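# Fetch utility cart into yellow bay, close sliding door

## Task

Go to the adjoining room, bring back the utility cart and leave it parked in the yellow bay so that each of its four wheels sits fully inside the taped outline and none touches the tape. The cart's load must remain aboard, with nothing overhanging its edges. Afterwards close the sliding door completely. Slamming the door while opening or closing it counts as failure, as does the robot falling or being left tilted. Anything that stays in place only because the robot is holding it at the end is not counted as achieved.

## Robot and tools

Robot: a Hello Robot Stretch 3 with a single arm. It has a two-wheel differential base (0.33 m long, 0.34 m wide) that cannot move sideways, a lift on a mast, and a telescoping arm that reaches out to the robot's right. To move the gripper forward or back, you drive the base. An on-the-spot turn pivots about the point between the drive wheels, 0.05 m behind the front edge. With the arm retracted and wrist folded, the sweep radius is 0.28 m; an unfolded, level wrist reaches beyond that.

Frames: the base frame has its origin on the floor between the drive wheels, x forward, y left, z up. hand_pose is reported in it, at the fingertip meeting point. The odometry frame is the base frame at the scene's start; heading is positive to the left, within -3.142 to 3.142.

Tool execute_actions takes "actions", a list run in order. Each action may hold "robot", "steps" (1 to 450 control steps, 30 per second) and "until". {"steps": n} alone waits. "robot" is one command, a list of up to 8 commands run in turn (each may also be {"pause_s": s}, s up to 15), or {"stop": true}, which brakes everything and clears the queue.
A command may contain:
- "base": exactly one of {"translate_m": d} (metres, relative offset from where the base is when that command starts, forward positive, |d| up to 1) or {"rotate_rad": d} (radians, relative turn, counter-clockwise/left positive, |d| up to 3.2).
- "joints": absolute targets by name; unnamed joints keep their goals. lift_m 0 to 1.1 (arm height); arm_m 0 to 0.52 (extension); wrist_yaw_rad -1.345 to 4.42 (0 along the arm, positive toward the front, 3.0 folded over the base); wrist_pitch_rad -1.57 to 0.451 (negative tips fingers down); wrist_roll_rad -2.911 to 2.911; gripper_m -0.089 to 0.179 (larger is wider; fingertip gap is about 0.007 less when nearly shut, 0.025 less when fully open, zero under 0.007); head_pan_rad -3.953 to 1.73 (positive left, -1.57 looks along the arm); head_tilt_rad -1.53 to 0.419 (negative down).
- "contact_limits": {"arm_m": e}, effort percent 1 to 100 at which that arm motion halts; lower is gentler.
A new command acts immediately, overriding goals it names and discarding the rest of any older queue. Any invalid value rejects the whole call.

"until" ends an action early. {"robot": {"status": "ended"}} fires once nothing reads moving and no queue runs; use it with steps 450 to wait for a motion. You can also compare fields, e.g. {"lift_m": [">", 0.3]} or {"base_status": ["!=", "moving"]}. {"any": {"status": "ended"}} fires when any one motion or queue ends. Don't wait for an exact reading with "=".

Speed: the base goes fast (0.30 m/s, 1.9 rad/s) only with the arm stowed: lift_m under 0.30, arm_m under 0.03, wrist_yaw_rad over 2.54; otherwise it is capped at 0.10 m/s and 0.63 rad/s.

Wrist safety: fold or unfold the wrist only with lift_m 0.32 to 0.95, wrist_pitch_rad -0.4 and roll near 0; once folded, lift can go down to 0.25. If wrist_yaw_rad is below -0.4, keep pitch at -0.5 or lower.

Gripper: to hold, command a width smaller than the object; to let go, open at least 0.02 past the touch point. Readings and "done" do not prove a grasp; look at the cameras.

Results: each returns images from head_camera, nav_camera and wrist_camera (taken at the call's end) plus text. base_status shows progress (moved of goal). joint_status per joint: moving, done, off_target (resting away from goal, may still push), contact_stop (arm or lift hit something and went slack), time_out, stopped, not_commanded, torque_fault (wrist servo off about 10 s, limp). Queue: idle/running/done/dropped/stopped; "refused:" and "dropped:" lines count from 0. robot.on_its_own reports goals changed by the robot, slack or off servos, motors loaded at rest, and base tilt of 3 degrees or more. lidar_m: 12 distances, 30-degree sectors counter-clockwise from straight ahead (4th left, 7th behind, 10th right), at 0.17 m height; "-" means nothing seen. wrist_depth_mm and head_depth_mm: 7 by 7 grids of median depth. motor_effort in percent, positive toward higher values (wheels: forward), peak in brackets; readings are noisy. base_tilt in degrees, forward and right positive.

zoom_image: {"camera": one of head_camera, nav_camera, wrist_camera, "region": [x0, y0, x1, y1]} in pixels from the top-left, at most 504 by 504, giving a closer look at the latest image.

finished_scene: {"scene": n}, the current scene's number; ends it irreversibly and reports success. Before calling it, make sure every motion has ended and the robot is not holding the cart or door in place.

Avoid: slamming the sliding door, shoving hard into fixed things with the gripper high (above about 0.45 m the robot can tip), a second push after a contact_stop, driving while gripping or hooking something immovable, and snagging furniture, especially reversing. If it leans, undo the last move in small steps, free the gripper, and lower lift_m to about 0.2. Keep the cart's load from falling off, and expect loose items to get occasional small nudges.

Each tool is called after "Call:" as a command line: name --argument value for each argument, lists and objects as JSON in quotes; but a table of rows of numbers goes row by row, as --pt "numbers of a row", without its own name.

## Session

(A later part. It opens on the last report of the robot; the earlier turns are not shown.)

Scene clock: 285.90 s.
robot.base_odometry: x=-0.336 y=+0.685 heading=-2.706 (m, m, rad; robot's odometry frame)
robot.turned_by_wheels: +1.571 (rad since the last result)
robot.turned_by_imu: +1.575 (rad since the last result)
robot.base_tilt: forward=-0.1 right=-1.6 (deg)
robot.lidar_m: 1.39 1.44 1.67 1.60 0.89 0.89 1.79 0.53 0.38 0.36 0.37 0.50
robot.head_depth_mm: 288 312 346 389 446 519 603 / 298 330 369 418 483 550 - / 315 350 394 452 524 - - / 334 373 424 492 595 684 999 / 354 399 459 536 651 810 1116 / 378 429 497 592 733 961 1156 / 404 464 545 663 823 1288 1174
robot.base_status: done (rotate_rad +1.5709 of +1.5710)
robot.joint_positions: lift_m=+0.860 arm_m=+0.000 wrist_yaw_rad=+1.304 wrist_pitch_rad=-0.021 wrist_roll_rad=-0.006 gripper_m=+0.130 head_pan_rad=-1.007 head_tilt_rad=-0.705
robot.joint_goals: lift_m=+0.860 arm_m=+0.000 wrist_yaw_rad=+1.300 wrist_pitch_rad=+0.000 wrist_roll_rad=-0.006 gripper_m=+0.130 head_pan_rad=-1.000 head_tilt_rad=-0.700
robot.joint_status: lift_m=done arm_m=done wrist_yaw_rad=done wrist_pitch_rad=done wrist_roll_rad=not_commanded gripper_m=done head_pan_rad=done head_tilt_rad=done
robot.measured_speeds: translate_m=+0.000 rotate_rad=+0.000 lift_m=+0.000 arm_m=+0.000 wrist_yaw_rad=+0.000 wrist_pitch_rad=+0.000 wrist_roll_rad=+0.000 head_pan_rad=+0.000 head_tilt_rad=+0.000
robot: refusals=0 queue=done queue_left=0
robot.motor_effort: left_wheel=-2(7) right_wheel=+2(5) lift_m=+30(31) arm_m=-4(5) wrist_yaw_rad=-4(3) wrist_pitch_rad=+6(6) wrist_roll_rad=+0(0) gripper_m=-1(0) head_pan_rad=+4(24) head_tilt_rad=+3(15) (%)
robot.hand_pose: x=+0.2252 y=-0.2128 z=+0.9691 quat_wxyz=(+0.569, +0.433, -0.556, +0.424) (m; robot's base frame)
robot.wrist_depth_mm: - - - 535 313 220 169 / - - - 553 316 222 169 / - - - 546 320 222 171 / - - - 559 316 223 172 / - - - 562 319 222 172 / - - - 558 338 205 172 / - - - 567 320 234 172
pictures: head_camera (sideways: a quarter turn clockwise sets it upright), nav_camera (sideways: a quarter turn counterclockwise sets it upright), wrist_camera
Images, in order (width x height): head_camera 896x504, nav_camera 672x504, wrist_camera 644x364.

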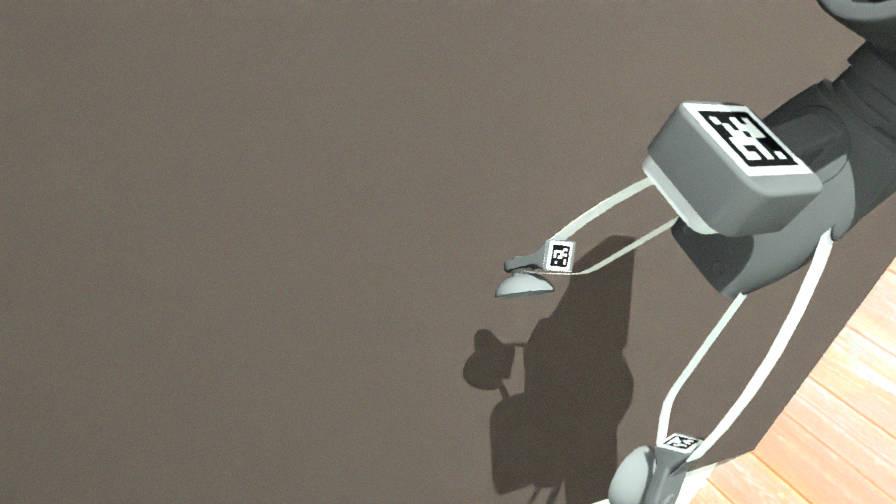

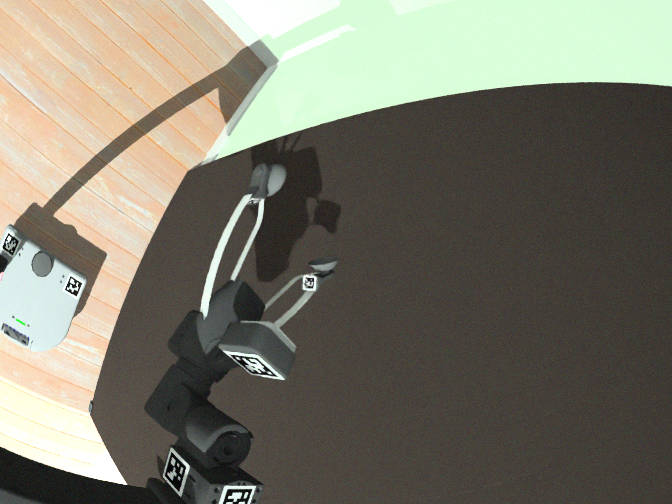

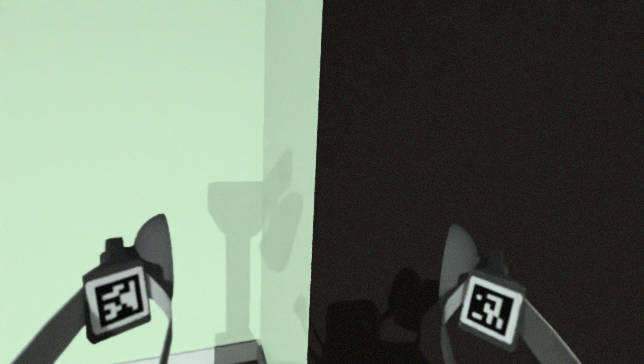

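Call:
execute_actions --actions '[{"robot":{"base":{"translate_m":-0.62},"joints":{"wrist_yaw_rad":1.3,"head_pan_rad":-1.2,"head_tilt_rad":-0.6}},"steps":400,"until":{"robot":{"status":"ended"}}}]'

Scene clock: 293.70 s.
robot.base_odometry: x=+0.227 y=+0.946 heading=-2.706 (m, m, rad; robot's odometry frame)
robot.turned_by_wheels: +0.000 (rad since the last result)
robot.turned_by_imu: -0.001 (rad since the last result)
robot.base_tilt: forward=-0.1 right=-1.6 (deg)
robot.lidar_m: 1.53 2.08 1.66 0.52 0.50 1.82 1.73 0.90 2.40 3.13 0.41 0.52
robot.head_depth_mm: 2629 2819 3042 2358 1819 1491 1320 / 2720 3005 3169 2309 1815 1481 1258 / 2774 3129 3287 2301 1784 1476 1281 / 383 429 490 575 690 825 - / 322 356 400 456 525 634 - / 335 371 418 479 540 638 858 / 348 388 440 497 577 728 930
robot.base_status: done (translate_m -0.6200 of -0.6200)
robot.joint_positions: lift_m=+0.860 arm_m=+0.000 wrist_yaw_rad=+1.303 wrist_pitch_rad=-0.021 wrist_roll_rad=-0.006 gripper_m=+0.130 head_pan_rad=-1.193 head_tilt_rad=-0.606
robot.joint_goals: lift_m=+0.860 arm_m=+0.000 wrist_yaw_rad=+1.300 wrist_pitch_rad=+0.000 wrist_roll_rad=-0.006 gripper_m=+0.130 head_pan_rad=-1.200 head_tilt_rad=-0.600
robot.joint_status: lift_m=done arm_m=done wrist_yaw_rad=done wrist_pitch_rad=done wrist_roll_rad=not_commanded gripper_m=done head_pan_rad=done head_tilt_rad=done
robot.measured_speeds: translate_m=+0.000 rotate_rad=+0.000 lift_m=+0.000 arm_m=+0.000 wrist_yaw_rad=+0.000 wrist_pitch_rad=+0.000 wrist_roll_rad=+0.000 head_pan_rad=+0.000 head_tilt_rad=+0.000
robot: refusals=0 queue=done queue_left=0
robot.motor_effort: left_wheel=-2(9) right_wheel=+1(2) lift_m=+30(30) arm_m=-3(4) wrist_yaw_rad=-3(8) wrist_pitch_rad=+6(6) wrist_roll_rad=+0(1) gripper_m=+0(2) head_pan_rad=-5(26) head_tilt_rad=+3(15) (%)
robot.hand_pose: x=+0.2252 y=-0.2128 z=+0.9691 quat_wxyz=(+0.569, +0.433, -0.556, +0.424) (m; robot's base frame)
robot.wrist_depth_mm: - - - 590 340 239 182 / - - - 580 339 238 182 / - - - 587 341 240 185 / - - - 588 293 239 185 / - - - 622 291 238 185 / - - - 616 243 221 186 / - - - 609 295 253 186
pictures: head_camera (sideways: a quarter turn clockwise sets it upright), nav_camera (sideways: a quarter turn counterclockwise sets it upright), wrist_camera
Images, in order (width x height): head_camera 896x504, nav_camera 672x504, wrist_camera 644x364.

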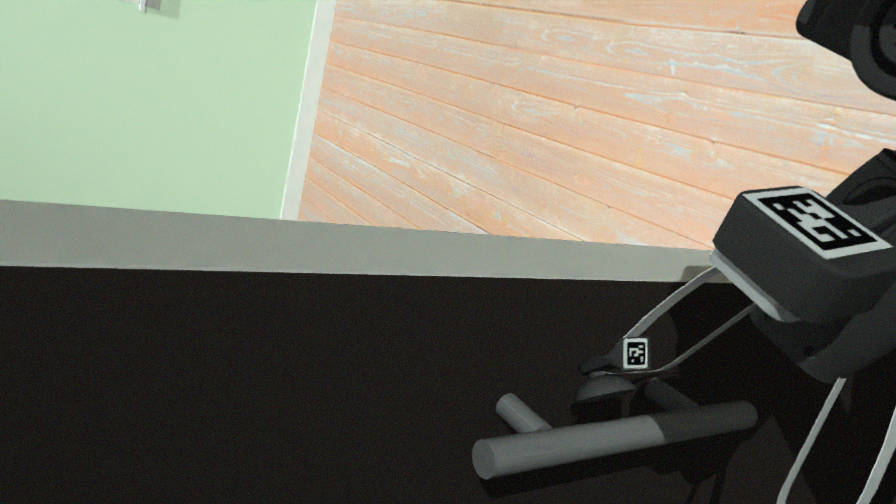

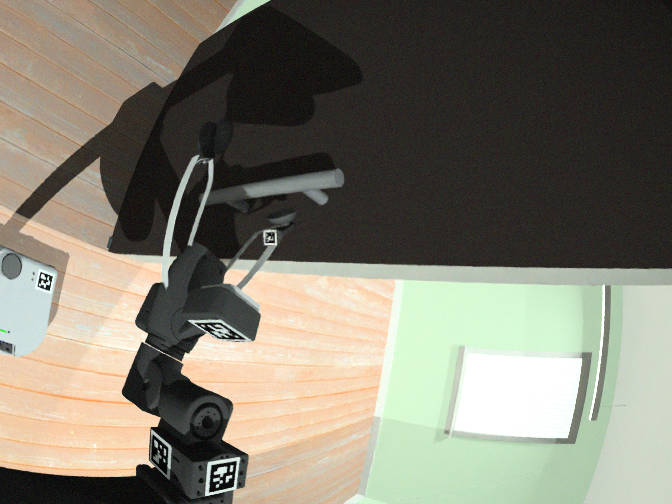

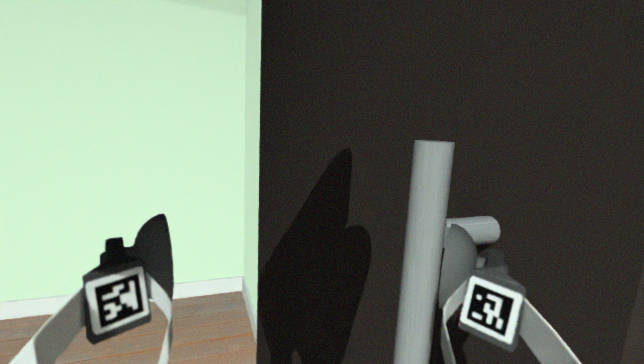

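Call:
execute_actions --actions '[{"robot":[{"base":{"translate_m":-0.04}},{"joints":{"wrist_yaw_rad":0.95,"gripper_m":0.11}}],"steps":400,"until":{"robot":{"status":"ended"}}}]'

Scene clock: 296.93 s.
robot.base_odometry: x=+0.263 y=+0.963 heading=-2.706 (m, m, rad; robot's odometry frame)
robot.turned_by_wheels: +0.000 (rad since the last result)
robot.turned_by_imu: +0.000 (rad since the last result)
robot.base_tilt: forward=-0.1 right=-1.7 (deg)
robot.lidar_m: 1.53 2.11 1.65 0.48 0.47 1.77 1.70 0.86 2.34 3.14 0.43 0.52
robot.head_depth_mm: 2652 2871 3070 2332 1796 1490 1283 / 2735 2968 3170 2307 1799 1475 1285 / 2799 3045 3254 2303 1785 1546 - / 2821 3129 2863 2193 1795 1496 - / 384 421 468 524 583 690 835 / 336 373 420 482 562 676 847 / 349 389 441 499 524 735 932
robot.base_status: done (translate_m -0.0400 of -0.0400)
robot.joint_positions: lift_m=+0.860 arm_m=+0.000 wrist_yaw_rad=+0.954 wrist_pitch_rad=-0.021 wrist_roll_rad=-0.006 gripper_m=+0.110 head_pan_rad=-1.193 head_tilt_rad=-0.606
robot.joint_goals: lift_m=+0.860 arm_m=+0.000 wrist_yaw_rad=+0.950 wrist_pitch_rad=+0.000 wrist_roll_rad=-0.006 gripper_m=+0.110 head_pan_rad=-1.200 head_tilt_rad=-0.600
robot.joint_status: lift_m=done arm_m=done wrist_yaw_rad=done wrist_pitch_rad=done wrist_roll_rad=not_commanded gripper_m=done head_pan_rad=done head_tilt_rad=done
robot.measured_speeds: translate_m=+0.000 rotate_rad=+0.000 lift_m=+0.000 arm_m=+0.000 wrist_yaw_rad=+0.000 wrist_pitch_rad=+0.000 wrist_roll_rad=+0.000 head_pan_rad=+0.000 head_tilt_rad=+0.000
robot: refusals=0 queue=done queue_left=0
robot.motor_effort: left_wheel=-3(8) right_wheel=+1(3) lift_m=+30(30) arm_m=-3(3) wrist_yaw_rad=-4(3) wrist_pitch_rad=+6(6) wrist_roll_rad=+0(0) gripper_m=+0(72) head_pan_rad=-4(5) head_tilt_rad=+3(3) (%)
robot.hand_pose: x=+0.1871 y=-0.2932 z=+0.9691 quat_wxyz=(+0.634, +0.330, -0.622, +0.319) (m; robot's base frame)
robot.wrist_depth_mm: - 654 372 256 226 - - / - 705 378 259 235 - - / - 726 340 266 266 - - / - 748 328 270 273 - - / - 944 274 275 278 - - / - - 309 281 273 - - / - 821 356 287 307 - -
pictures: head_camera (sideways: a quarter turn clockwise sets it upright), nav_camera (sideways: a quarter turn counterclockwise sets it upright), wrist_camera
Images, in order (width x height): head_camera 896x504, nav_camera 672x504, wrist_camera 644x364.

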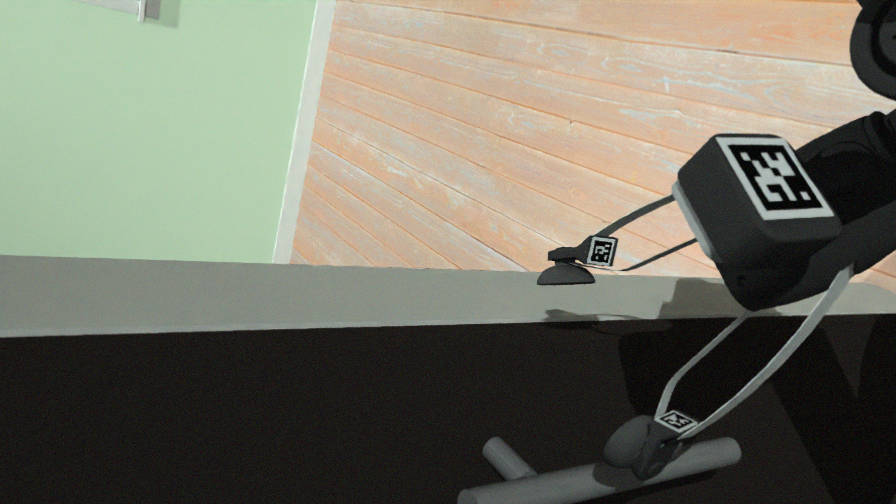

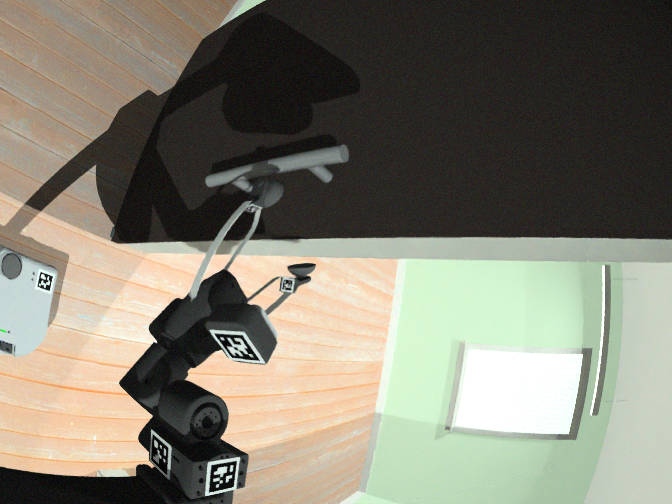

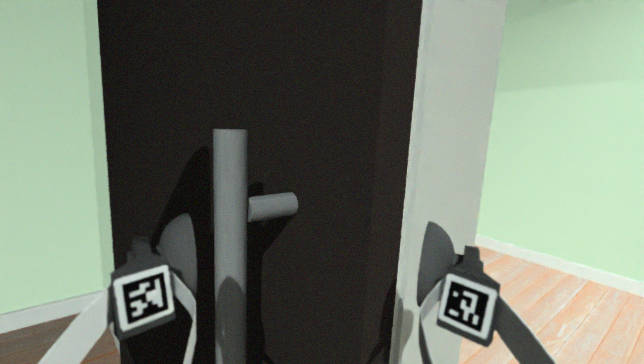

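Call:
execute_actions --actions '[{"robot":[{"base":{"translate_m":0.11},"joints":{"gripper_m":0.10}}],"steps":400,"until":{"robot":{"status":"ended"}}}]'

Scene clock: 299.43 s.
robot.base_odometry: x=+0.163 y=+0.917 heading=-2.706 (m, m, rad; robot's odometry frame)
robot.turned_by_wheels: +0.000 (rad since the last result)
robot.turned_by_imu: +0.001 (rad since the last result)
robot.base_tilt: forward=-0.1 right=-1.7 (deg)
robot.lidar_m: 1.52 2.00 1.66 0.58 0.49 1.88 1.81 0.96 2.49 0.41 0.39 0.52
robot.head_depth_mm: 2607 2858 3094 2341 1821 1481 1291 / 421 2915 3064 2322 1806 1477 1284 / 299 333 379 505 696 1551 - / 309 340 380 429 485 561 - / 320 355 397 451 507 575 795 / 333 370 417 479 545 681 842 / 345 386 438 505 590 736 923
robot.base_status: done (translate_m +0.1100 of +0.1100)
robot.joint_positions: lift_m=+0.860 arm_m=+0.000 wrist_yaw_rad=+0.953 wrist_pitch_rad=-0.021 wrist_roll_rad=-0.006 gripper_m=+0.100 head_pan_rad=-1.193 head_tilt_rad=-0.606
robot.joint_goals: lift_m=+0.860 arm_m=+0.000 wrist_yaw_rad=+0.950 wrist_pitch_rad=+0.000 wrist_roll_rad=-0.006 gripper_m=+0.100 head_pan_rad=-1.200 head_tilt_rad=-0.600
robot.joint_status: lift_m=done arm_m=done wrist_yaw_rad=done wrist_pitch_rad=done wrist_roll_rad=not_commanded gripper_m=done head_pan_rad=done head_tilt_rad=done
robot.measured_speeds: translate_m=+0.000 rotate_rad=+0.000 lift_m=+0.000 arm_m=+0.000 wrist_yaw_rad=+0.000 wrist_pitch_rad=+0.000 wrist_roll_rad=+0.000 head_pan_rad=+0.000 head_tilt_rad=+0.000
robot: refusals=0 queue=done queue_left=0
robot.motor_effort: left_wheel=-3(4) right_wheel=+1(4) lift_m=+30(30) arm_m=-3(3) wrist_yaw_rad=-3(4) wrist_pitch_rad=+6(6) wrist_roll_rad=+1(0) gripper_m=+0(47) head_pan_rad=-4(5) head_tilt_rad=+3(3) (%)
robot.hand_pose: x=+0.1871 y=-0.2932 z=+0.9691 quat_wxyz=(+0.634, +0.330, -0.623, +0.319) (m; robot's base frame)
robot.wrist_depth_mm: - 651 363 249 192 155 137 / - 682 369 254 195 158 141 / - 717 382 249 198 159 148 / - 765 393 232 200 161 195 / - 914 381 177 202 164 219 / - - 389 180 222 161 252 / - 857 417 185 217 159 -
pictures: head_camera (sideways: a quarter turn clockwise sets it upright), nav_camera (sideways: a quarter turn counterclockwise sets it upright), wrist_camera
Images, in order (width x height): head_camera 896x504, nav_camera 672x504, wrist_camera 644x364.

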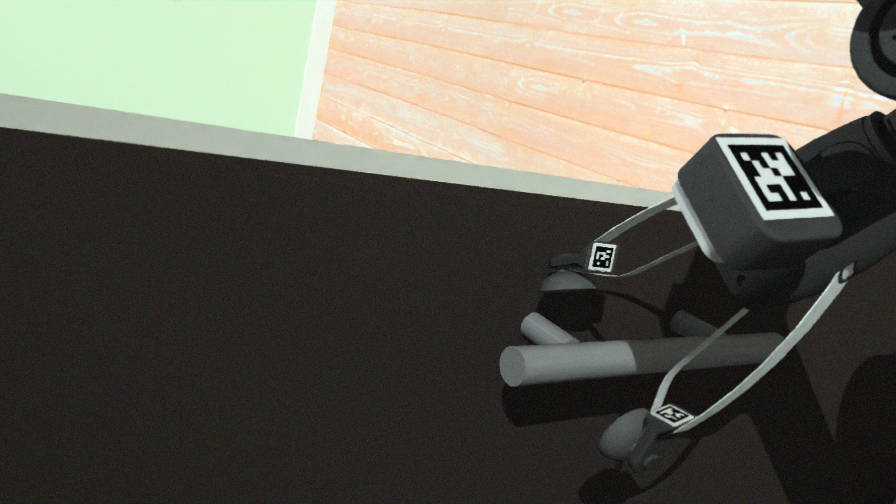

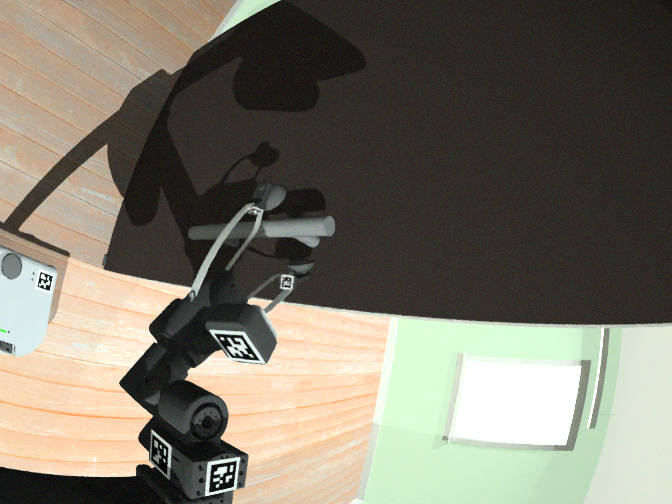

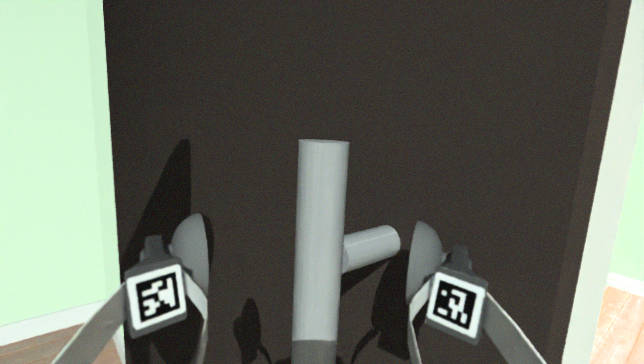

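Call:
execute_actions --actions '[{"robot":[{"joints":{"gripper_m":0.0}},{"base":{"translate_m":-0.2}}],"steps":450,"until":{"robot":{"status":"ended"}}}]'

Scene clock: 304.93 s.
robot.base_odometry: x=+0.345 y=+1.001 heading=-2.706 (m, m, rad; robot's odometry frame)
robot.turned_by_wheels: +0.000 (rad since the last result)
robot.turned_by_imu: +0.000 (rad since the last result)
robot.base_tilt: forward=-0.1 right=-1.7 (deg)
robot.lidar_m: 1.34 2.21 0.74 0.41 0.40 1.68 1.61 0.79 2.22 3.14 0.48 0.52
robot.head_depth_mm: 2645 2876 3076 2338 1806 1478 1289 / 2714 3018 3142 2333 1799 1470 1280 / 2806 3100 3208 2306 1794 1543 - / 2948 3218 3223 2278 1775 1534 - / 3032 3323 3132 2186 1820 1383 1163 / 469 506 549 602 636 750 895 / 402 421 461 518 603 737 938
robot.base_status: done (translate_m -0.2000 of -0.2000)
robot.joint_positions: lift_m=+0.860 arm_m=+0.000 wrist_yaw_rad=+0.953 wrist_pitch_rad=-0.020 wrist_roll_rad=-0.006 gripper_m=+0.000 head_pan_rad=-1.193 head_tilt_rad=-0.606
robot.joint_goals: lift_m=+0.860 arm_m=+0.000 wrist_yaw_rad=+0.950 wrist_pitch_rad=+0.000 wrist_roll_rad=-0.006 gripper_m=+0.000 head_pan_rad=-1.200 head_tilt_rad=-0.600
robot.joint_status: lift_m=done arm_m=done wrist_yaw_rad=done wrist_pitch_rad=done wrist_roll_rad=not_commanded gripper_m=done head_pan_rad=done head_tilt_rad=done
robot.measured_speeds: translate_m=+0.000 rotate_rad=+0.000 lift_m=+0.000 arm_m=+0.000 wrist_yaw_rad=+0.000 wrist_pitch_rad=+0.000 wrist_roll_rad=+0.000 head_pan_rad=+0.000 head_tilt_rad=+0.000
robot: refusals=0 queue=done queue_left=0
robot.motor_effort: left_wheel=-3(11) right_wheel=+1(6) lift_m=+30(30) arm_m=-2(3) wrist_yaw_rad=-4(13) wrist_pitch_rad=+6(6) wrist_roll_rad=+0(0) gripper_m=-3(83) head_pan_rad=-4(5) head_tilt_rad=+3(3) (%)
robot.hand_pose: x=+0.1871 y=-0.2932 z=+0.9694 quat_wxyz=(+0.634, +0.330, -0.623, +0.319) (m; robot's base frame)
robot.wrist_depth_mm: - 659 372 297 378 - - / - 694 386 306 396 - - / - 736 363 310 424 - - / - 770 349 323 - - - / - 796 367 355 - - - / - 870 354 - - - - / - 932 386 381 - - -
pictures: head_camera (sideways: a quarter turn clockwise sets it upright), nav_camera (sideways: a quarter turn counterclockwise sets it upright), wrist_camera
Images, in order (width x height): head_camera 896x504, nav_camera 672x504, wrist_camera 644x364.

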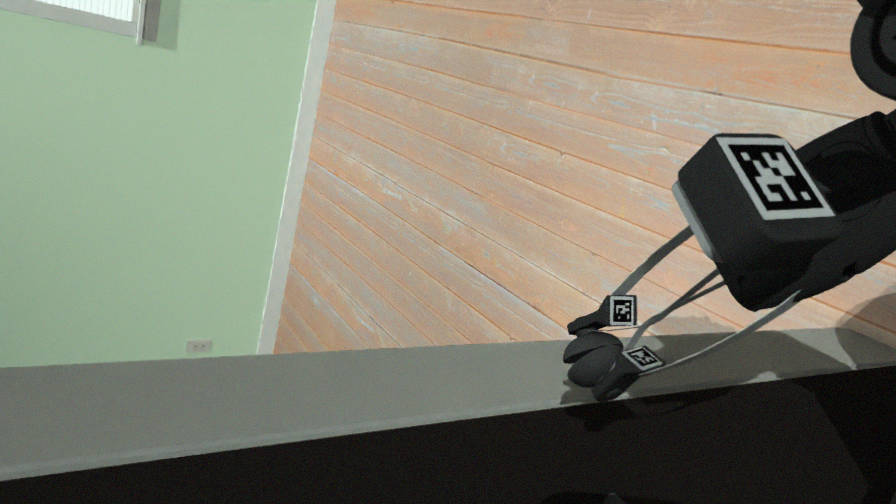

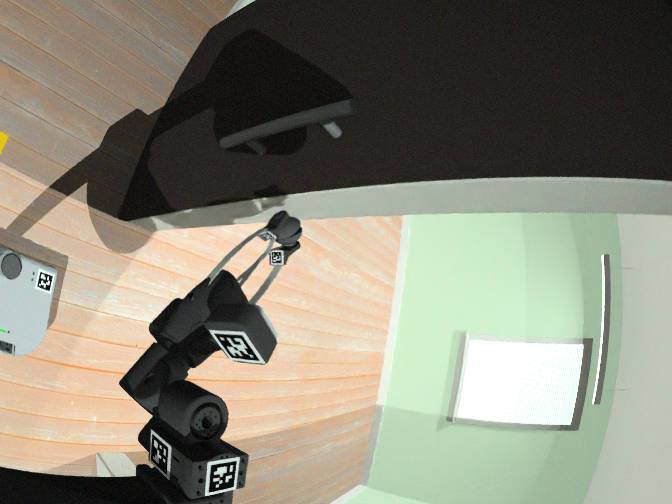

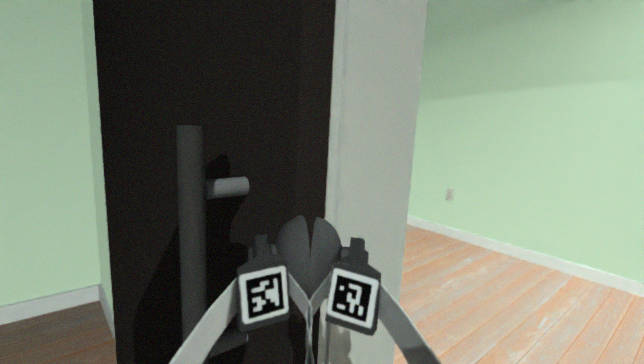

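Call:
execute_actions --actions '[{"robot":[{"joints":{"gripper_m":0.13}},{"base":{"translate_m":0.225},"joints":{"arm_m":0.025}}],"steps":450,"until":{"robot":{"status":"ended"}}}]'

Scene clock: 310.93 s.
robot.base_odometry: x=+0.141 y=+0.906 heading=-2.706 (m, m, rad; robot's odometry frame)
robot.turned_by_wheels: +0.000 (rad since the last result)
robot.turned_by_imu: -0.056 (rad since the last result)
robot.base_tilt: forward=-0.1 right=-1.7 (deg)
robot.lidar_m: 1.11 1.95 1.69 0.62 0.50 0.57 1.82 0.97 2.39 0.48 0.38 0.49
robot.head_depth_mm: 2591 2871 3135 2344 1812 1495 - / 2640 2952 3144 2332 1801 1476 - / 304 365 447 594 1749 - - / 301 332 371 419 486 553 744 / 310 343 384 438 504 585 741 / 320 355 399 457 436 620 797 / 330 368 416 477 562 680 861
robot.base_status: done (translate_m +0.2250 of +0.2250)
robot.joint_positions: lift_m=+0.860 arm_m=+0.025 wrist_yaw_rad=+0.859 wrist_pitch_rad=-0.027 wrist_roll_rad=-0.006 gripper_m=+0.130 head_pan_rad=-1.193 head_tilt_rad=-0.606
robot.joint_goals: lift_m=+0.860 arm_m=+0.025 wrist_yaw_rad=+0.875 wrist_pitch_rad=+0.000 wrist_roll_rad=-0.006 gripper_m=+0.130 head_pan_rad=-1.200 head_tilt_rad=-0.600
robot.joint_status: lift_m=done arm_m=done wrist_yaw_rad=done wrist_pitch_rad=done wrist_roll_rad=not_commanded gripper_m=done head_pan_rad=done head_tilt_rad=done
robot.measured_speeds: translate_m=+0.000 rotate_rad=+0.000 lift_m=+0.000 arm_m=+0.000 wrist_yaw_rad=+0.000 wrist_pitch_rad=+0.000 wrist_roll_rad=+0.000 head_pan_rad=+0.000 head_tilt_rad=+0.000
robot: refusals=0 queue=done queue_left=0
robot.on_its_own: wrist_yaw_rad is held at +0.875, not at your +0.950, by its stall guard, which is not easing now; wrist_yaw_rad is at rest, and its effort (+15) is outside its rest range (-12 to +12)
robot.motor_effort: left_wheel=-4(12) right_wheel=+7(21) lift_m=+30(30) arm_m=+3(5) wrist_yaw_rad=+15(57) wrist_pitch_rad=+8(8) wrist_roll_rad=+0(0) gripper_m=-6(81) head_pan_rad=-4(4) head_tilt_rad=+3(3) (%)
robot.hand_pose: x=+0.1721 y=-0.3367 z=+0.9676 quat_wxyz=(+0.649, +0.302, -0.636, +0.287) (m; robot's base frame)
robot.wrist_depth_mm: 487 302 215 167 136 165 - / 520 313 221 170 139 174 - / 585 327 217 175 141 189 - / 648 341 206 178 144 208 - / 700 367 171 182 150 259 - / 855 - 170 186 154 - - / - 387 225 190 159 266 -
pictures: head_camera (sideways: a quarter turn clockwise sets it upright), nav_camera (sideways: a quarter turn counterclockwise sets it upright), wrist_camera
Images, in order (width x height): head_camera 896x504, nav_camera 672x504, wrist_camera 644x364.

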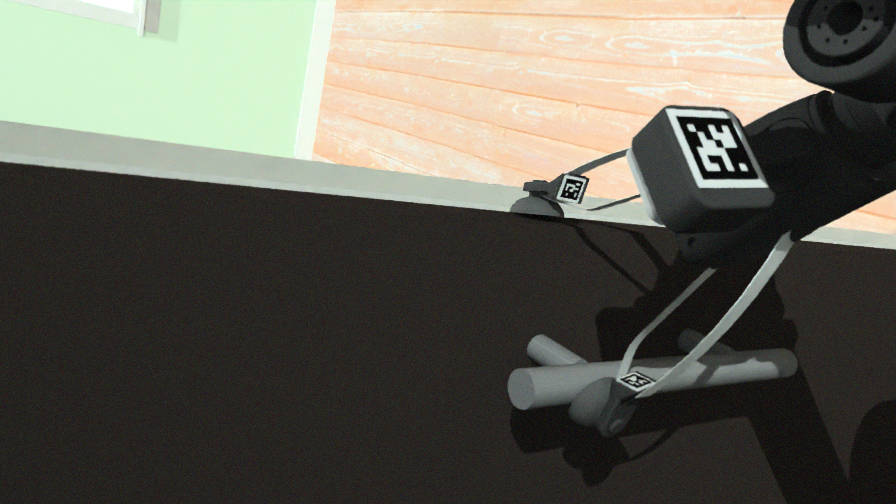

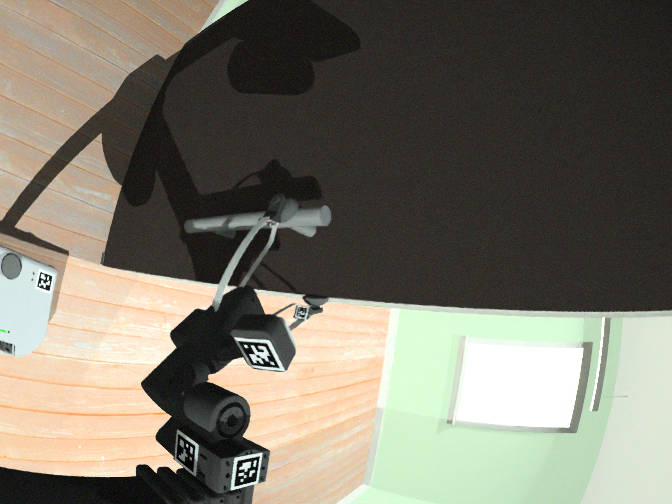

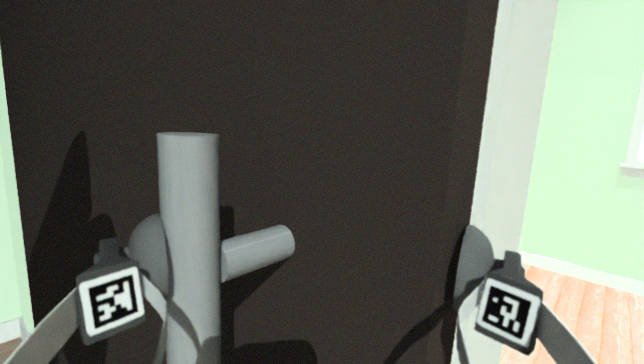

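Call:
execute_actions --actions '[{"robot":[{"joints":{"arm_m":0.0,"wrist_yaw_rad":0.9}},{"base":{"rotate_rad":0.05}},{"joints":{"gripper_m":0.02}},{"base":{"translate_m":-0.15}}],"steps":450,"until":{"robot":{"status":"ended"}}}]'

Scene clock: 312.03 s.
robot.base_odometry: x=+0.141 y=+0.906 heading=-2.706 (m, m, rad; robot's odometry frame)
robot.turned_by_wheels: +0.000 (rad since the last result)
robot.turned_by_imu: +0.000 (rad since the last result)
robot.base_tilt: forward=-0.1 right=-1.6 (deg)
robot.lidar_m: 1.10 1.96 1.69 0.62 0.50 0.57 1.82 0.97 2.39 0.48 0.38 0.48
robot.head_depth_mm: 2640 2919 3075 2330 1808 1484 1287 / 2674 2941 3175 2306 1798 1504 1276 / 304 365 446 597 1743 - - / 300 330 367 416 481 549 745 / 308 341 381 433 502 581 739 / 318 353 396 454 437 614 785 / 328 365 413 474 550 675 853
robot.base_status: done (translate_m +0.2250 of +0.2250)
robot.joint_positions: lift_m=+0.860 arm_m=+0.000 wrist_yaw_rad=+0.864 wrist_pitch_rad=-0.023 wrist_roll_rad=-0.006 gripper_m=+0.130 head_pan_rad=-1.193 head_tilt_rad=-0.606
robot.joint_goals: lift_m=+0.860 arm_m=+0.000 wrist_yaw_rad=+0.900 wrist_pitch_rad=+0.000 wrist_roll_rad=-0.006 gripper_m=+0.130 head_pan_rad=-1.200 head_tilt_rad=-0.600
robot.joint_status: lift_m=done arm_m=done wrist_yaw_rad=off_target wrist_pitch_rad=done wrist_roll_rad=not_commanded gripper_m=done head_pan_rad=done head_tilt_rad=done
robot.measured_speeds: translate_m=+0.000 rotate_rad=+0.000 lift_m=+0.000 arm_m=+0.000 wrist_yaw_rad=+0.000 wrist_pitch_rad=+0.000 wrist_roll_rad=+0.000 head_pan_rad=+0.000 head_tilt_rad=+0.000
robot: refusals=0 queue=dropped queue_left=0
robot.on_its_own: wrist_yaw_rad is at rest, and its effort (+34) is outside its rest range (-12 to +12)
robot.motor_effort: left_wheel=-4(4) right_wheel=+6(7) lift_m=+30(30) arm_m=-7(9) wrist_yaw_rad=+34(31) wrist_pitch_rad=+7(8) wrist_roll_rad=+0(0) gripper_m=-8(8) head_pan_rad=-4(3) head_tilt_rad=+3(3) (%)
robot.hand_pose: x=+0.1730 y=-0.3114 z=+0.9684 quat_wxyz=(+0.648, +0.303, -0.636, +0.289) (m; robot's base frame)
robot.wrist_depth_mm: 617 353 252 196 159 150 - / 651 368 258 199 162 163 - / 706 390 254 207 166 192 - / 747 402 163 210 168 200 - / 811 441 168 204 171 238 - / - - 172 217 174 - - / - 438 179 223 178 247 -
pictures: head_camera (sideways: a quarter turn clockwise sets it upright), nav_camera (sideways: a quarter turn counterclockwise sets it upright), wrist_camera
dropped: robot: command 0 of its queue: wrist_yaw_rad: off_target
Images, in order (width x height): head_camera 896x504, nav_camera 672x504, wrist_camera 644x364.

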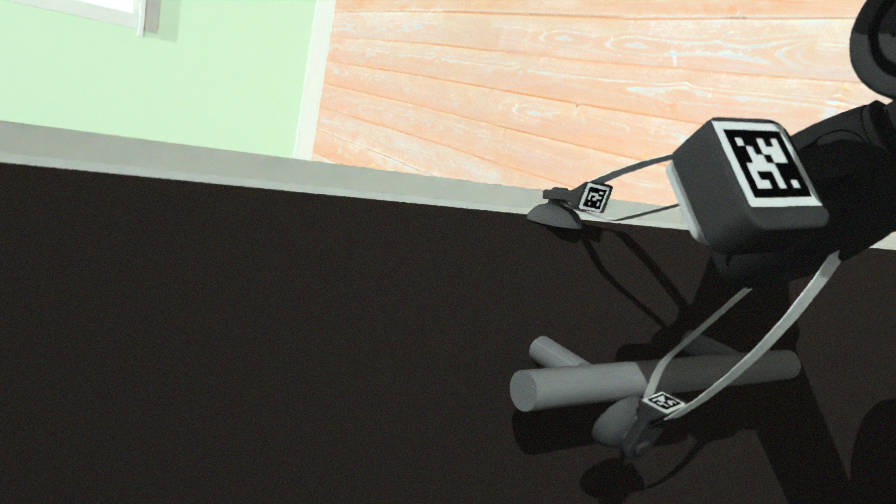

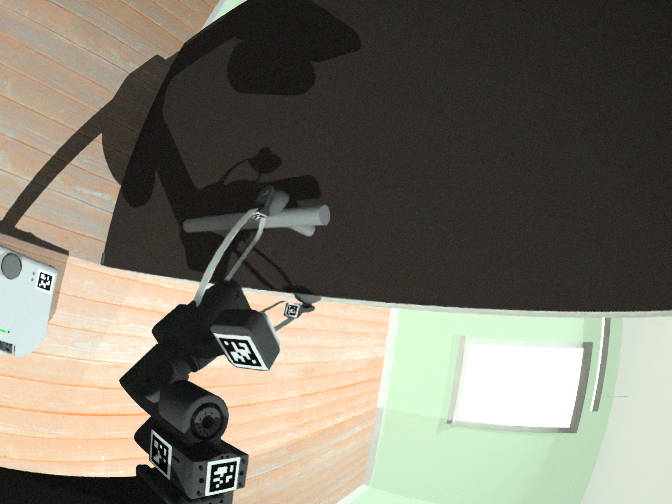

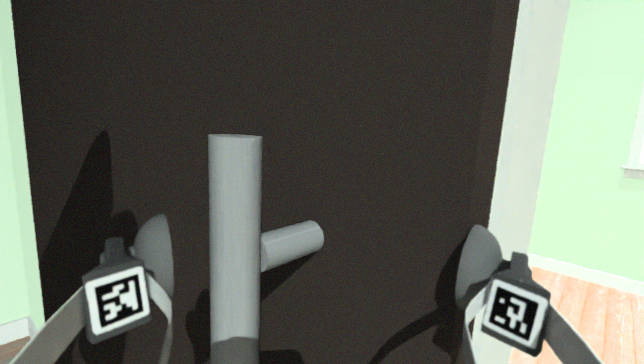

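Call:
execute_actions --actions '[{"robot":{"joints":{"wrist_yaw_rad":0.86},"base":{"rotate_rad":0.06}},"steps":150,"until":{"robot":{"status":"ended"}}},{"robot":{"joints":{"wrist_yaw_rad":1.0}},"steps":100,"until":{"robot":{"status":"ended"}}},{"robot":{"joints":{"gripper_m":0.0}},"steps":100,"until":{"robot":{"status":"ended"}}}]'

Scene clock: 317.90 s.
robot.base_odometry: x=+0.141 y=+0.906 heading=-2.647 (m, m, rad; robot's odometry frame)
robot.turned_by_wheels: +0.060 (rad since the last result)
robot.turned_by_imu: -0.089 (rad since the last result)
robot.base_tilt: forward=-0.1 right=-1.6 (deg)
robot.lidar_m: 0.88 1.96 1.75 0.64 0.50 0.49 1.80 0.95 2.21 3.14 0.39 0.45
robot.head_depth_mm: 2644 2839 3102 2329 1820 1489 1294 / 2675 2962 3155 2351 1800 1517 1280 / 2732 2988 3167 2322 1796 - - / 397 453 526 2036 1725 1159 1163 / 301 332 373 424 478 585 715 / 304 337 377 430 500 575 735 / 311 345 388 446 441 598 776
robot.base_status: done (rotate_rad +0.0596 of +0.0600)
robot.joint_positions: lift_m=+0.860 arm_m=+0.000 wrist_yaw_rad=+0.847 wrist_pitch_rad=-0.023 wrist_roll_rad=-0.006 gripper_m=+0.000 head_pan_rad=-1.194 head_tilt_rad=-0.604
robot.joint_goals: lift_m=+0.860 arm_m=+0.000 wrist_yaw_rad=+0.890 wrist_pitch_rad=+0.000 wrist_roll_rad=-0.006 gripper_m=+0.000 head_pan_rad=-1.200 head_tilt_rad=-0.600
robot.joint_status: lift_m=done arm_m=done wrist_yaw_rad=off_target wrist_pitch_rad=done wrist_roll_rad=not_commanded gripper_m=moving head_pan_rad=done head_tilt_rad=done
robot.measured_speeds: translate_m=+0.000 rotate_rad=+0.000 lift_m=+0.000 arm_m=+0.000 wrist_yaw_rad=+0.000 wrist_pitch_rad=+0.000 wrist_roll_rad=+0.000 head_pan_rad=+0.000 head_tilt_rad=+0.000
robot: refusals=0 queue=running queue_left=0
robot.on_its_own: wrist_yaw_rad is held at +0.890, not at your +1.000, by its stall guard, which is still easing
robot.motor_effort: left_wheel=-7(37) right_wheel=+10(47) lift_m=+30(30) arm_m=-5(7) wrist_yaw_rad=+42(100) wrist_pitch_rad=+7(8) wrist_roll_rad=+0(0) gripper_m=-9(96) head_pan_rad=-4(5) head_tilt_rad=+2(2) (%)
robot.hand_pose: x=+0.1701 y=-0.3146 z=+0.9685 quat_wxyz=(+0.650, +0.297, -0.639, +0.284) (m; robot's base frame)
robot.wrist_depth_mm: 370 276 215 176 220 - - / 387 283 220 180 233 - - / 409 271 226 185 247 - - / 435 182 232 190 261 - - / 454 185 223 197 283 - - / 481 191 262 - 345 - - / 515 301 245 208 296 - -
pictures: head_camera (sideways: a quarter turn clockwise sets it upright), nav_camera (sideways: a quarter turn counterclockwise sets it upright), wrist_camera
replaced: robot.wrist_yaw_rad: its motion had ended off_target
Images, in order (width x height): head_camera 896x504, nav_camera 672x504, wrist_camera 644x364.

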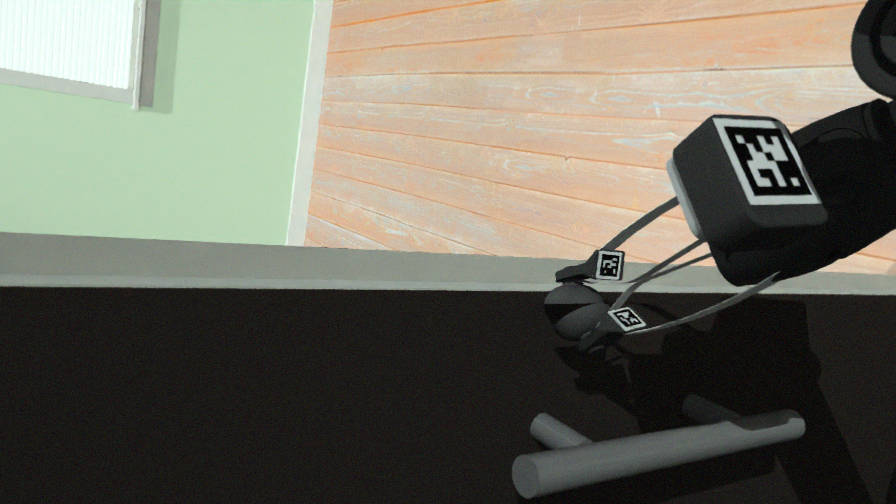

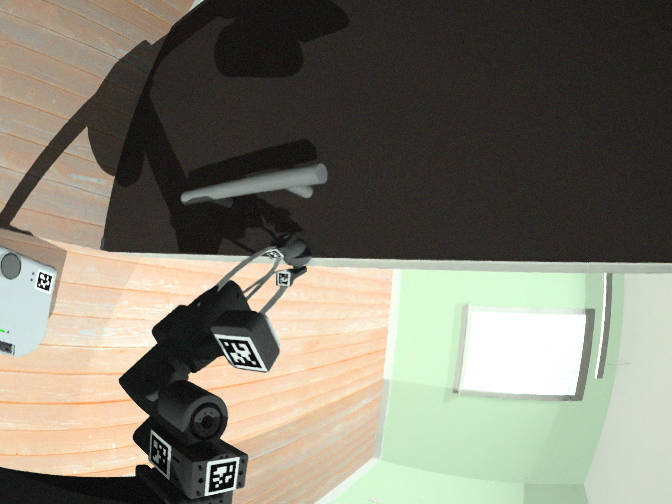

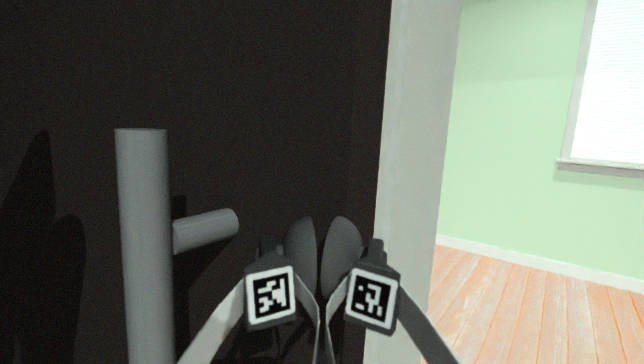

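Call:
execute_actions --actions '[{"robot":{"base":{"translate_m":-0.12}},"steps":150,"until":{"robot":{"status":"ended"}}},{"robot":{"joints":{"wrist_yaw_rad":1.0,"gripper_m":0.11},"base":{"rotate_rad":0.13}},"steps":150,"until":{"robot":{"status":"ended"}}}]'

Scene clock: 322.77 s.
robot.base_odometry: x=+0.246 y=+0.963 heading=-2.516 (m, m, rad; robot's odometry frame)
robot.turned_by_wheels: +0.130 (rad since the last result)
robot.turned_by_imu: +0.131 (rad since the last result)
robot.base_tilt: forward=-0.1 right=-1.7 (deg)
robot.lidar_m: 1.32 2.12 1.65 0.46 0.45 1.77 1.68 0.86 2.30 3.17 0.45 0.54
robot.head_depth_mm: 2609 2881 3076 2327 1811 1482 1287 / 2723 3030 3195 2318 1808 1471 1275 / 2761 3078 3192 2294 1790 1553 - / 2856 3225 3178 2296 1839 1524 - / 427 468 517 584 659 753 889 / 359 396 438 498 585 699 869 / 362 404 457 520 587 784 960
robot.base_status: done (rotate_rad +0.1299 of +0.1300)
robot.joint_positions: lift_m=+0.860 arm_m=+0.000 wrist_yaw_rad=+0.997 wrist_pitch_rad=-0.023 wrist_roll_rad=-0.006 gripper_m=+0.110 head_pan_rad=-1.194 head_tilt_rad=-0.604
robot.joint_goals: lift_m=+0.860 arm_m=+0.000 wrist_yaw_rad=+1.000 wrist_pitch_rad=+0.000 wrist_roll_rad=-0.006 gripper_m=+0.110 head_pan_rad=-1.200 head_tilt_rad=-0.600
robot.joint_status: lift_m=done arm_m=done wrist_yaw_rad=done wrist_pitch_rad=done wrist_roll_rad=not_commanded gripper_m=done head_pan_rad=done head_tilt_rad=done
robot.measured_speeds: translate_m=+0.000 rotate_rad=+0.000 lift_m=+0.000 arm_m=+0.000 wrist_yaw_rad=+0.000 wrist_pitch_rad=+0.000 wrist_roll_rad=+0.000 head_pan_rad=+0.000 head_tilt_rad=+0.000
robot: refusals=0 queue=done queue_left=0
robot.motor_effort: left_wheel=-2(12) right_wheel=+1(10) lift_m=+30(30) arm_m=-4(5) wrist_yaw_rad=+3(41) wrist_pitch_rad=+7(7) wrist_roll_rad=+0(0) gripper_m=+0(80) head_pan_rad=-3(4) head_tilt_rad=+2(3) (%)
robot.hand_pose: x=+0.1933 y=-0.2839 z=+0.9686 quat_wxyz=(+0.627, +0.344, -0.615, +0.332) (m; robot's base frame)
robot.wrist_depth_mm: - 827 431 294 248 332 - / - 896 449 303 259 - - / - 941 465 308 270 - - / - 956 478 313 287 - - / - - 482 317 288 - - / - - 455 322 290 - - / - - 509 331 322 - -
pictures: head_camera (sideways: a quarter turn clockwise sets it upright), nav_camera (sideways: a quarter turn counterclockwise sets it upright), wrist_camera
Images, in order (width x height): head_camera 896x504, nav_camera 672x504, wrist_camera 644x364.

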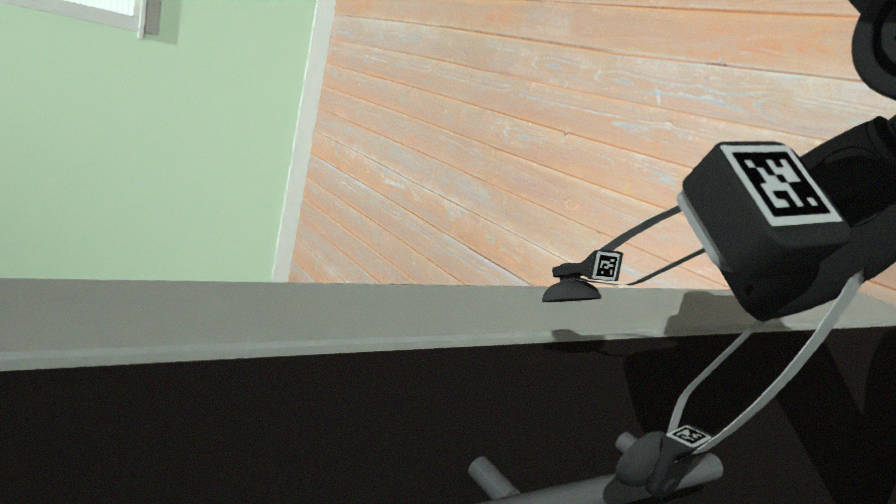

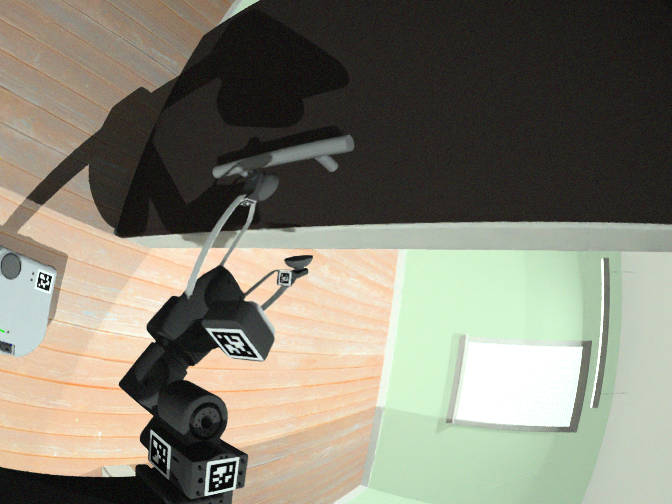

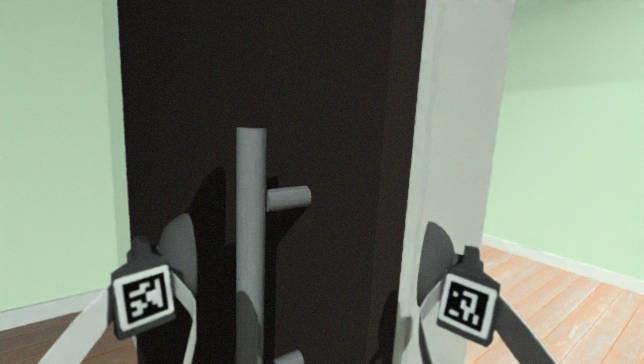

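Call:
execute_actions --actions '[{"robot":{"base":{"translate_m":0.10}},"steps":150,"until":{"robot":{"status":"ended"}}},{"robot":{"joints":{"gripper_m":0.0}},"steps":100,"until":{"robot":{"status":"ended"}}},{"robot":{"base":{"translate_m":-0.06}},"steps":150,"until":{"robot":{"status":"ended"}}}]'

Scene clock: 328.70 s.
robot.base_odometry: x=+0.214 y=+0.940 heading=-2.516 (m, m, rad; robot's odometry frame)
robot.turned_by_wheels: +0.000 (rad since the last result)
robot.turned_by_imu: +0.001 (rad since the last result)
robot.base_tilt: forward=-0.1 right=-1.7 (deg)
robot.lidar_m: 1.50 2.08 1.65 0.50 0.48 1.81 1.72 0.90 2.35 3.15 0.43 0.53
robot.head_depth_mm: 2619 2946 3097 2347 1822 1486 1291 / 2715 3021 3195 2328 1817 1477 1280 / 2896 3074 3197 2317 1799 1574 - / 436 491 564 659 1691 1494 - / 349 386 431 490 555 665 827 / 347 385 433 495 566 694 866 / 360 401 454 505 531 749 954
robot.base_status: done (translate_m -0.0600 of -0.0600)
robot.joint_positions: lift_m=+0.860 arm_m=+0.000 wrist_yaw_rad=+0.997 wrist_pitch_rad=-0.023 wrist_roll_rad=-0.006 gripper_m=+0.000 head_pan_rad=-1.194 head_tilt_rad=-0.604
robot.joint_goals: lift_m=+0.860 arm_m=+0.000 wrist_yaw_rad=+1.000 wrist_pitch_rad=+0.000 wrist_roll_rad=-0.006 gripper_m=+0.000 head_pan_rad=-1.200 head_tilt_rad=-0.600
robot.joint_status: lift_m=done arm_m=done wrist_yaw_rad=done wrist_pitch_rad=done wrist_roll_rad=not_commanded gripper_m=done head_pan_rad=done head_tilt_rad=done
robot.measured_speeds: translate_m=+0.000 rotate_rad=+0.000 lift_m=+0.000 arm_m=+0.000 wrist_yaw_rad=+0.000 wrist_pitch_rad=+0.000 wrist_roll_rad=+0.000 head_pan_rad=+0.000 head_tilt_rad=+0.000
robot: refusals=0 queue=done queue_left=0
robot.motor_effort: left_wheel=-3(10) right_wheel=+2(5) lift_m=+30(30) arm_m=-4(4) wrist_yaw_rad=+3(2) wrist_pitch_rad=+7(7) wrist_roll_rad=+1(0) gripper_m=-3(81) head_pan_rad=-4(3) head_tilt_rad=+2(2) (%)
robot.hand_pose: x=+0.1933 y=-0.2839 z=+0.9686 quat_wxyz=(+0.627, +0.344, -0.615, +0.332) (m; robot's base frame)
robot.wrist_depth_mm: - 848 430 293 219 254 - / - 862 439 298 225 266 - / - 911 453 302 232 282 - / - 949 471 284 239 298 - / - - 487 282 245 320 - / - - 597 - 255 341 - / - - 480 316 270 - -
pictures: head_camera (sideways: a quarter turn clockwise sets it upright), nav_camera (sideways: a quarter turn counterclockwise sets it upright), wrist_camera
Images, in order (width x height): head_camera 896x504, nav_camera 672x504, wrist_camera 644x364.

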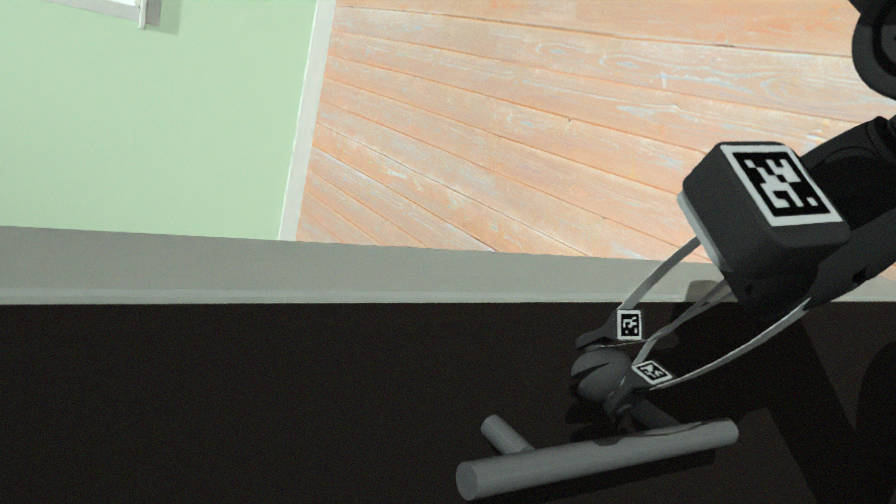

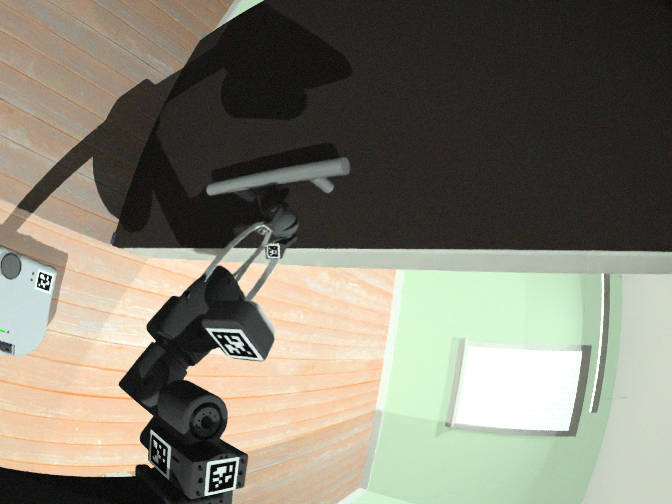

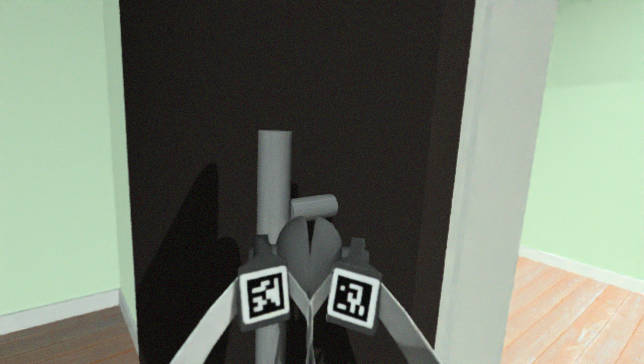

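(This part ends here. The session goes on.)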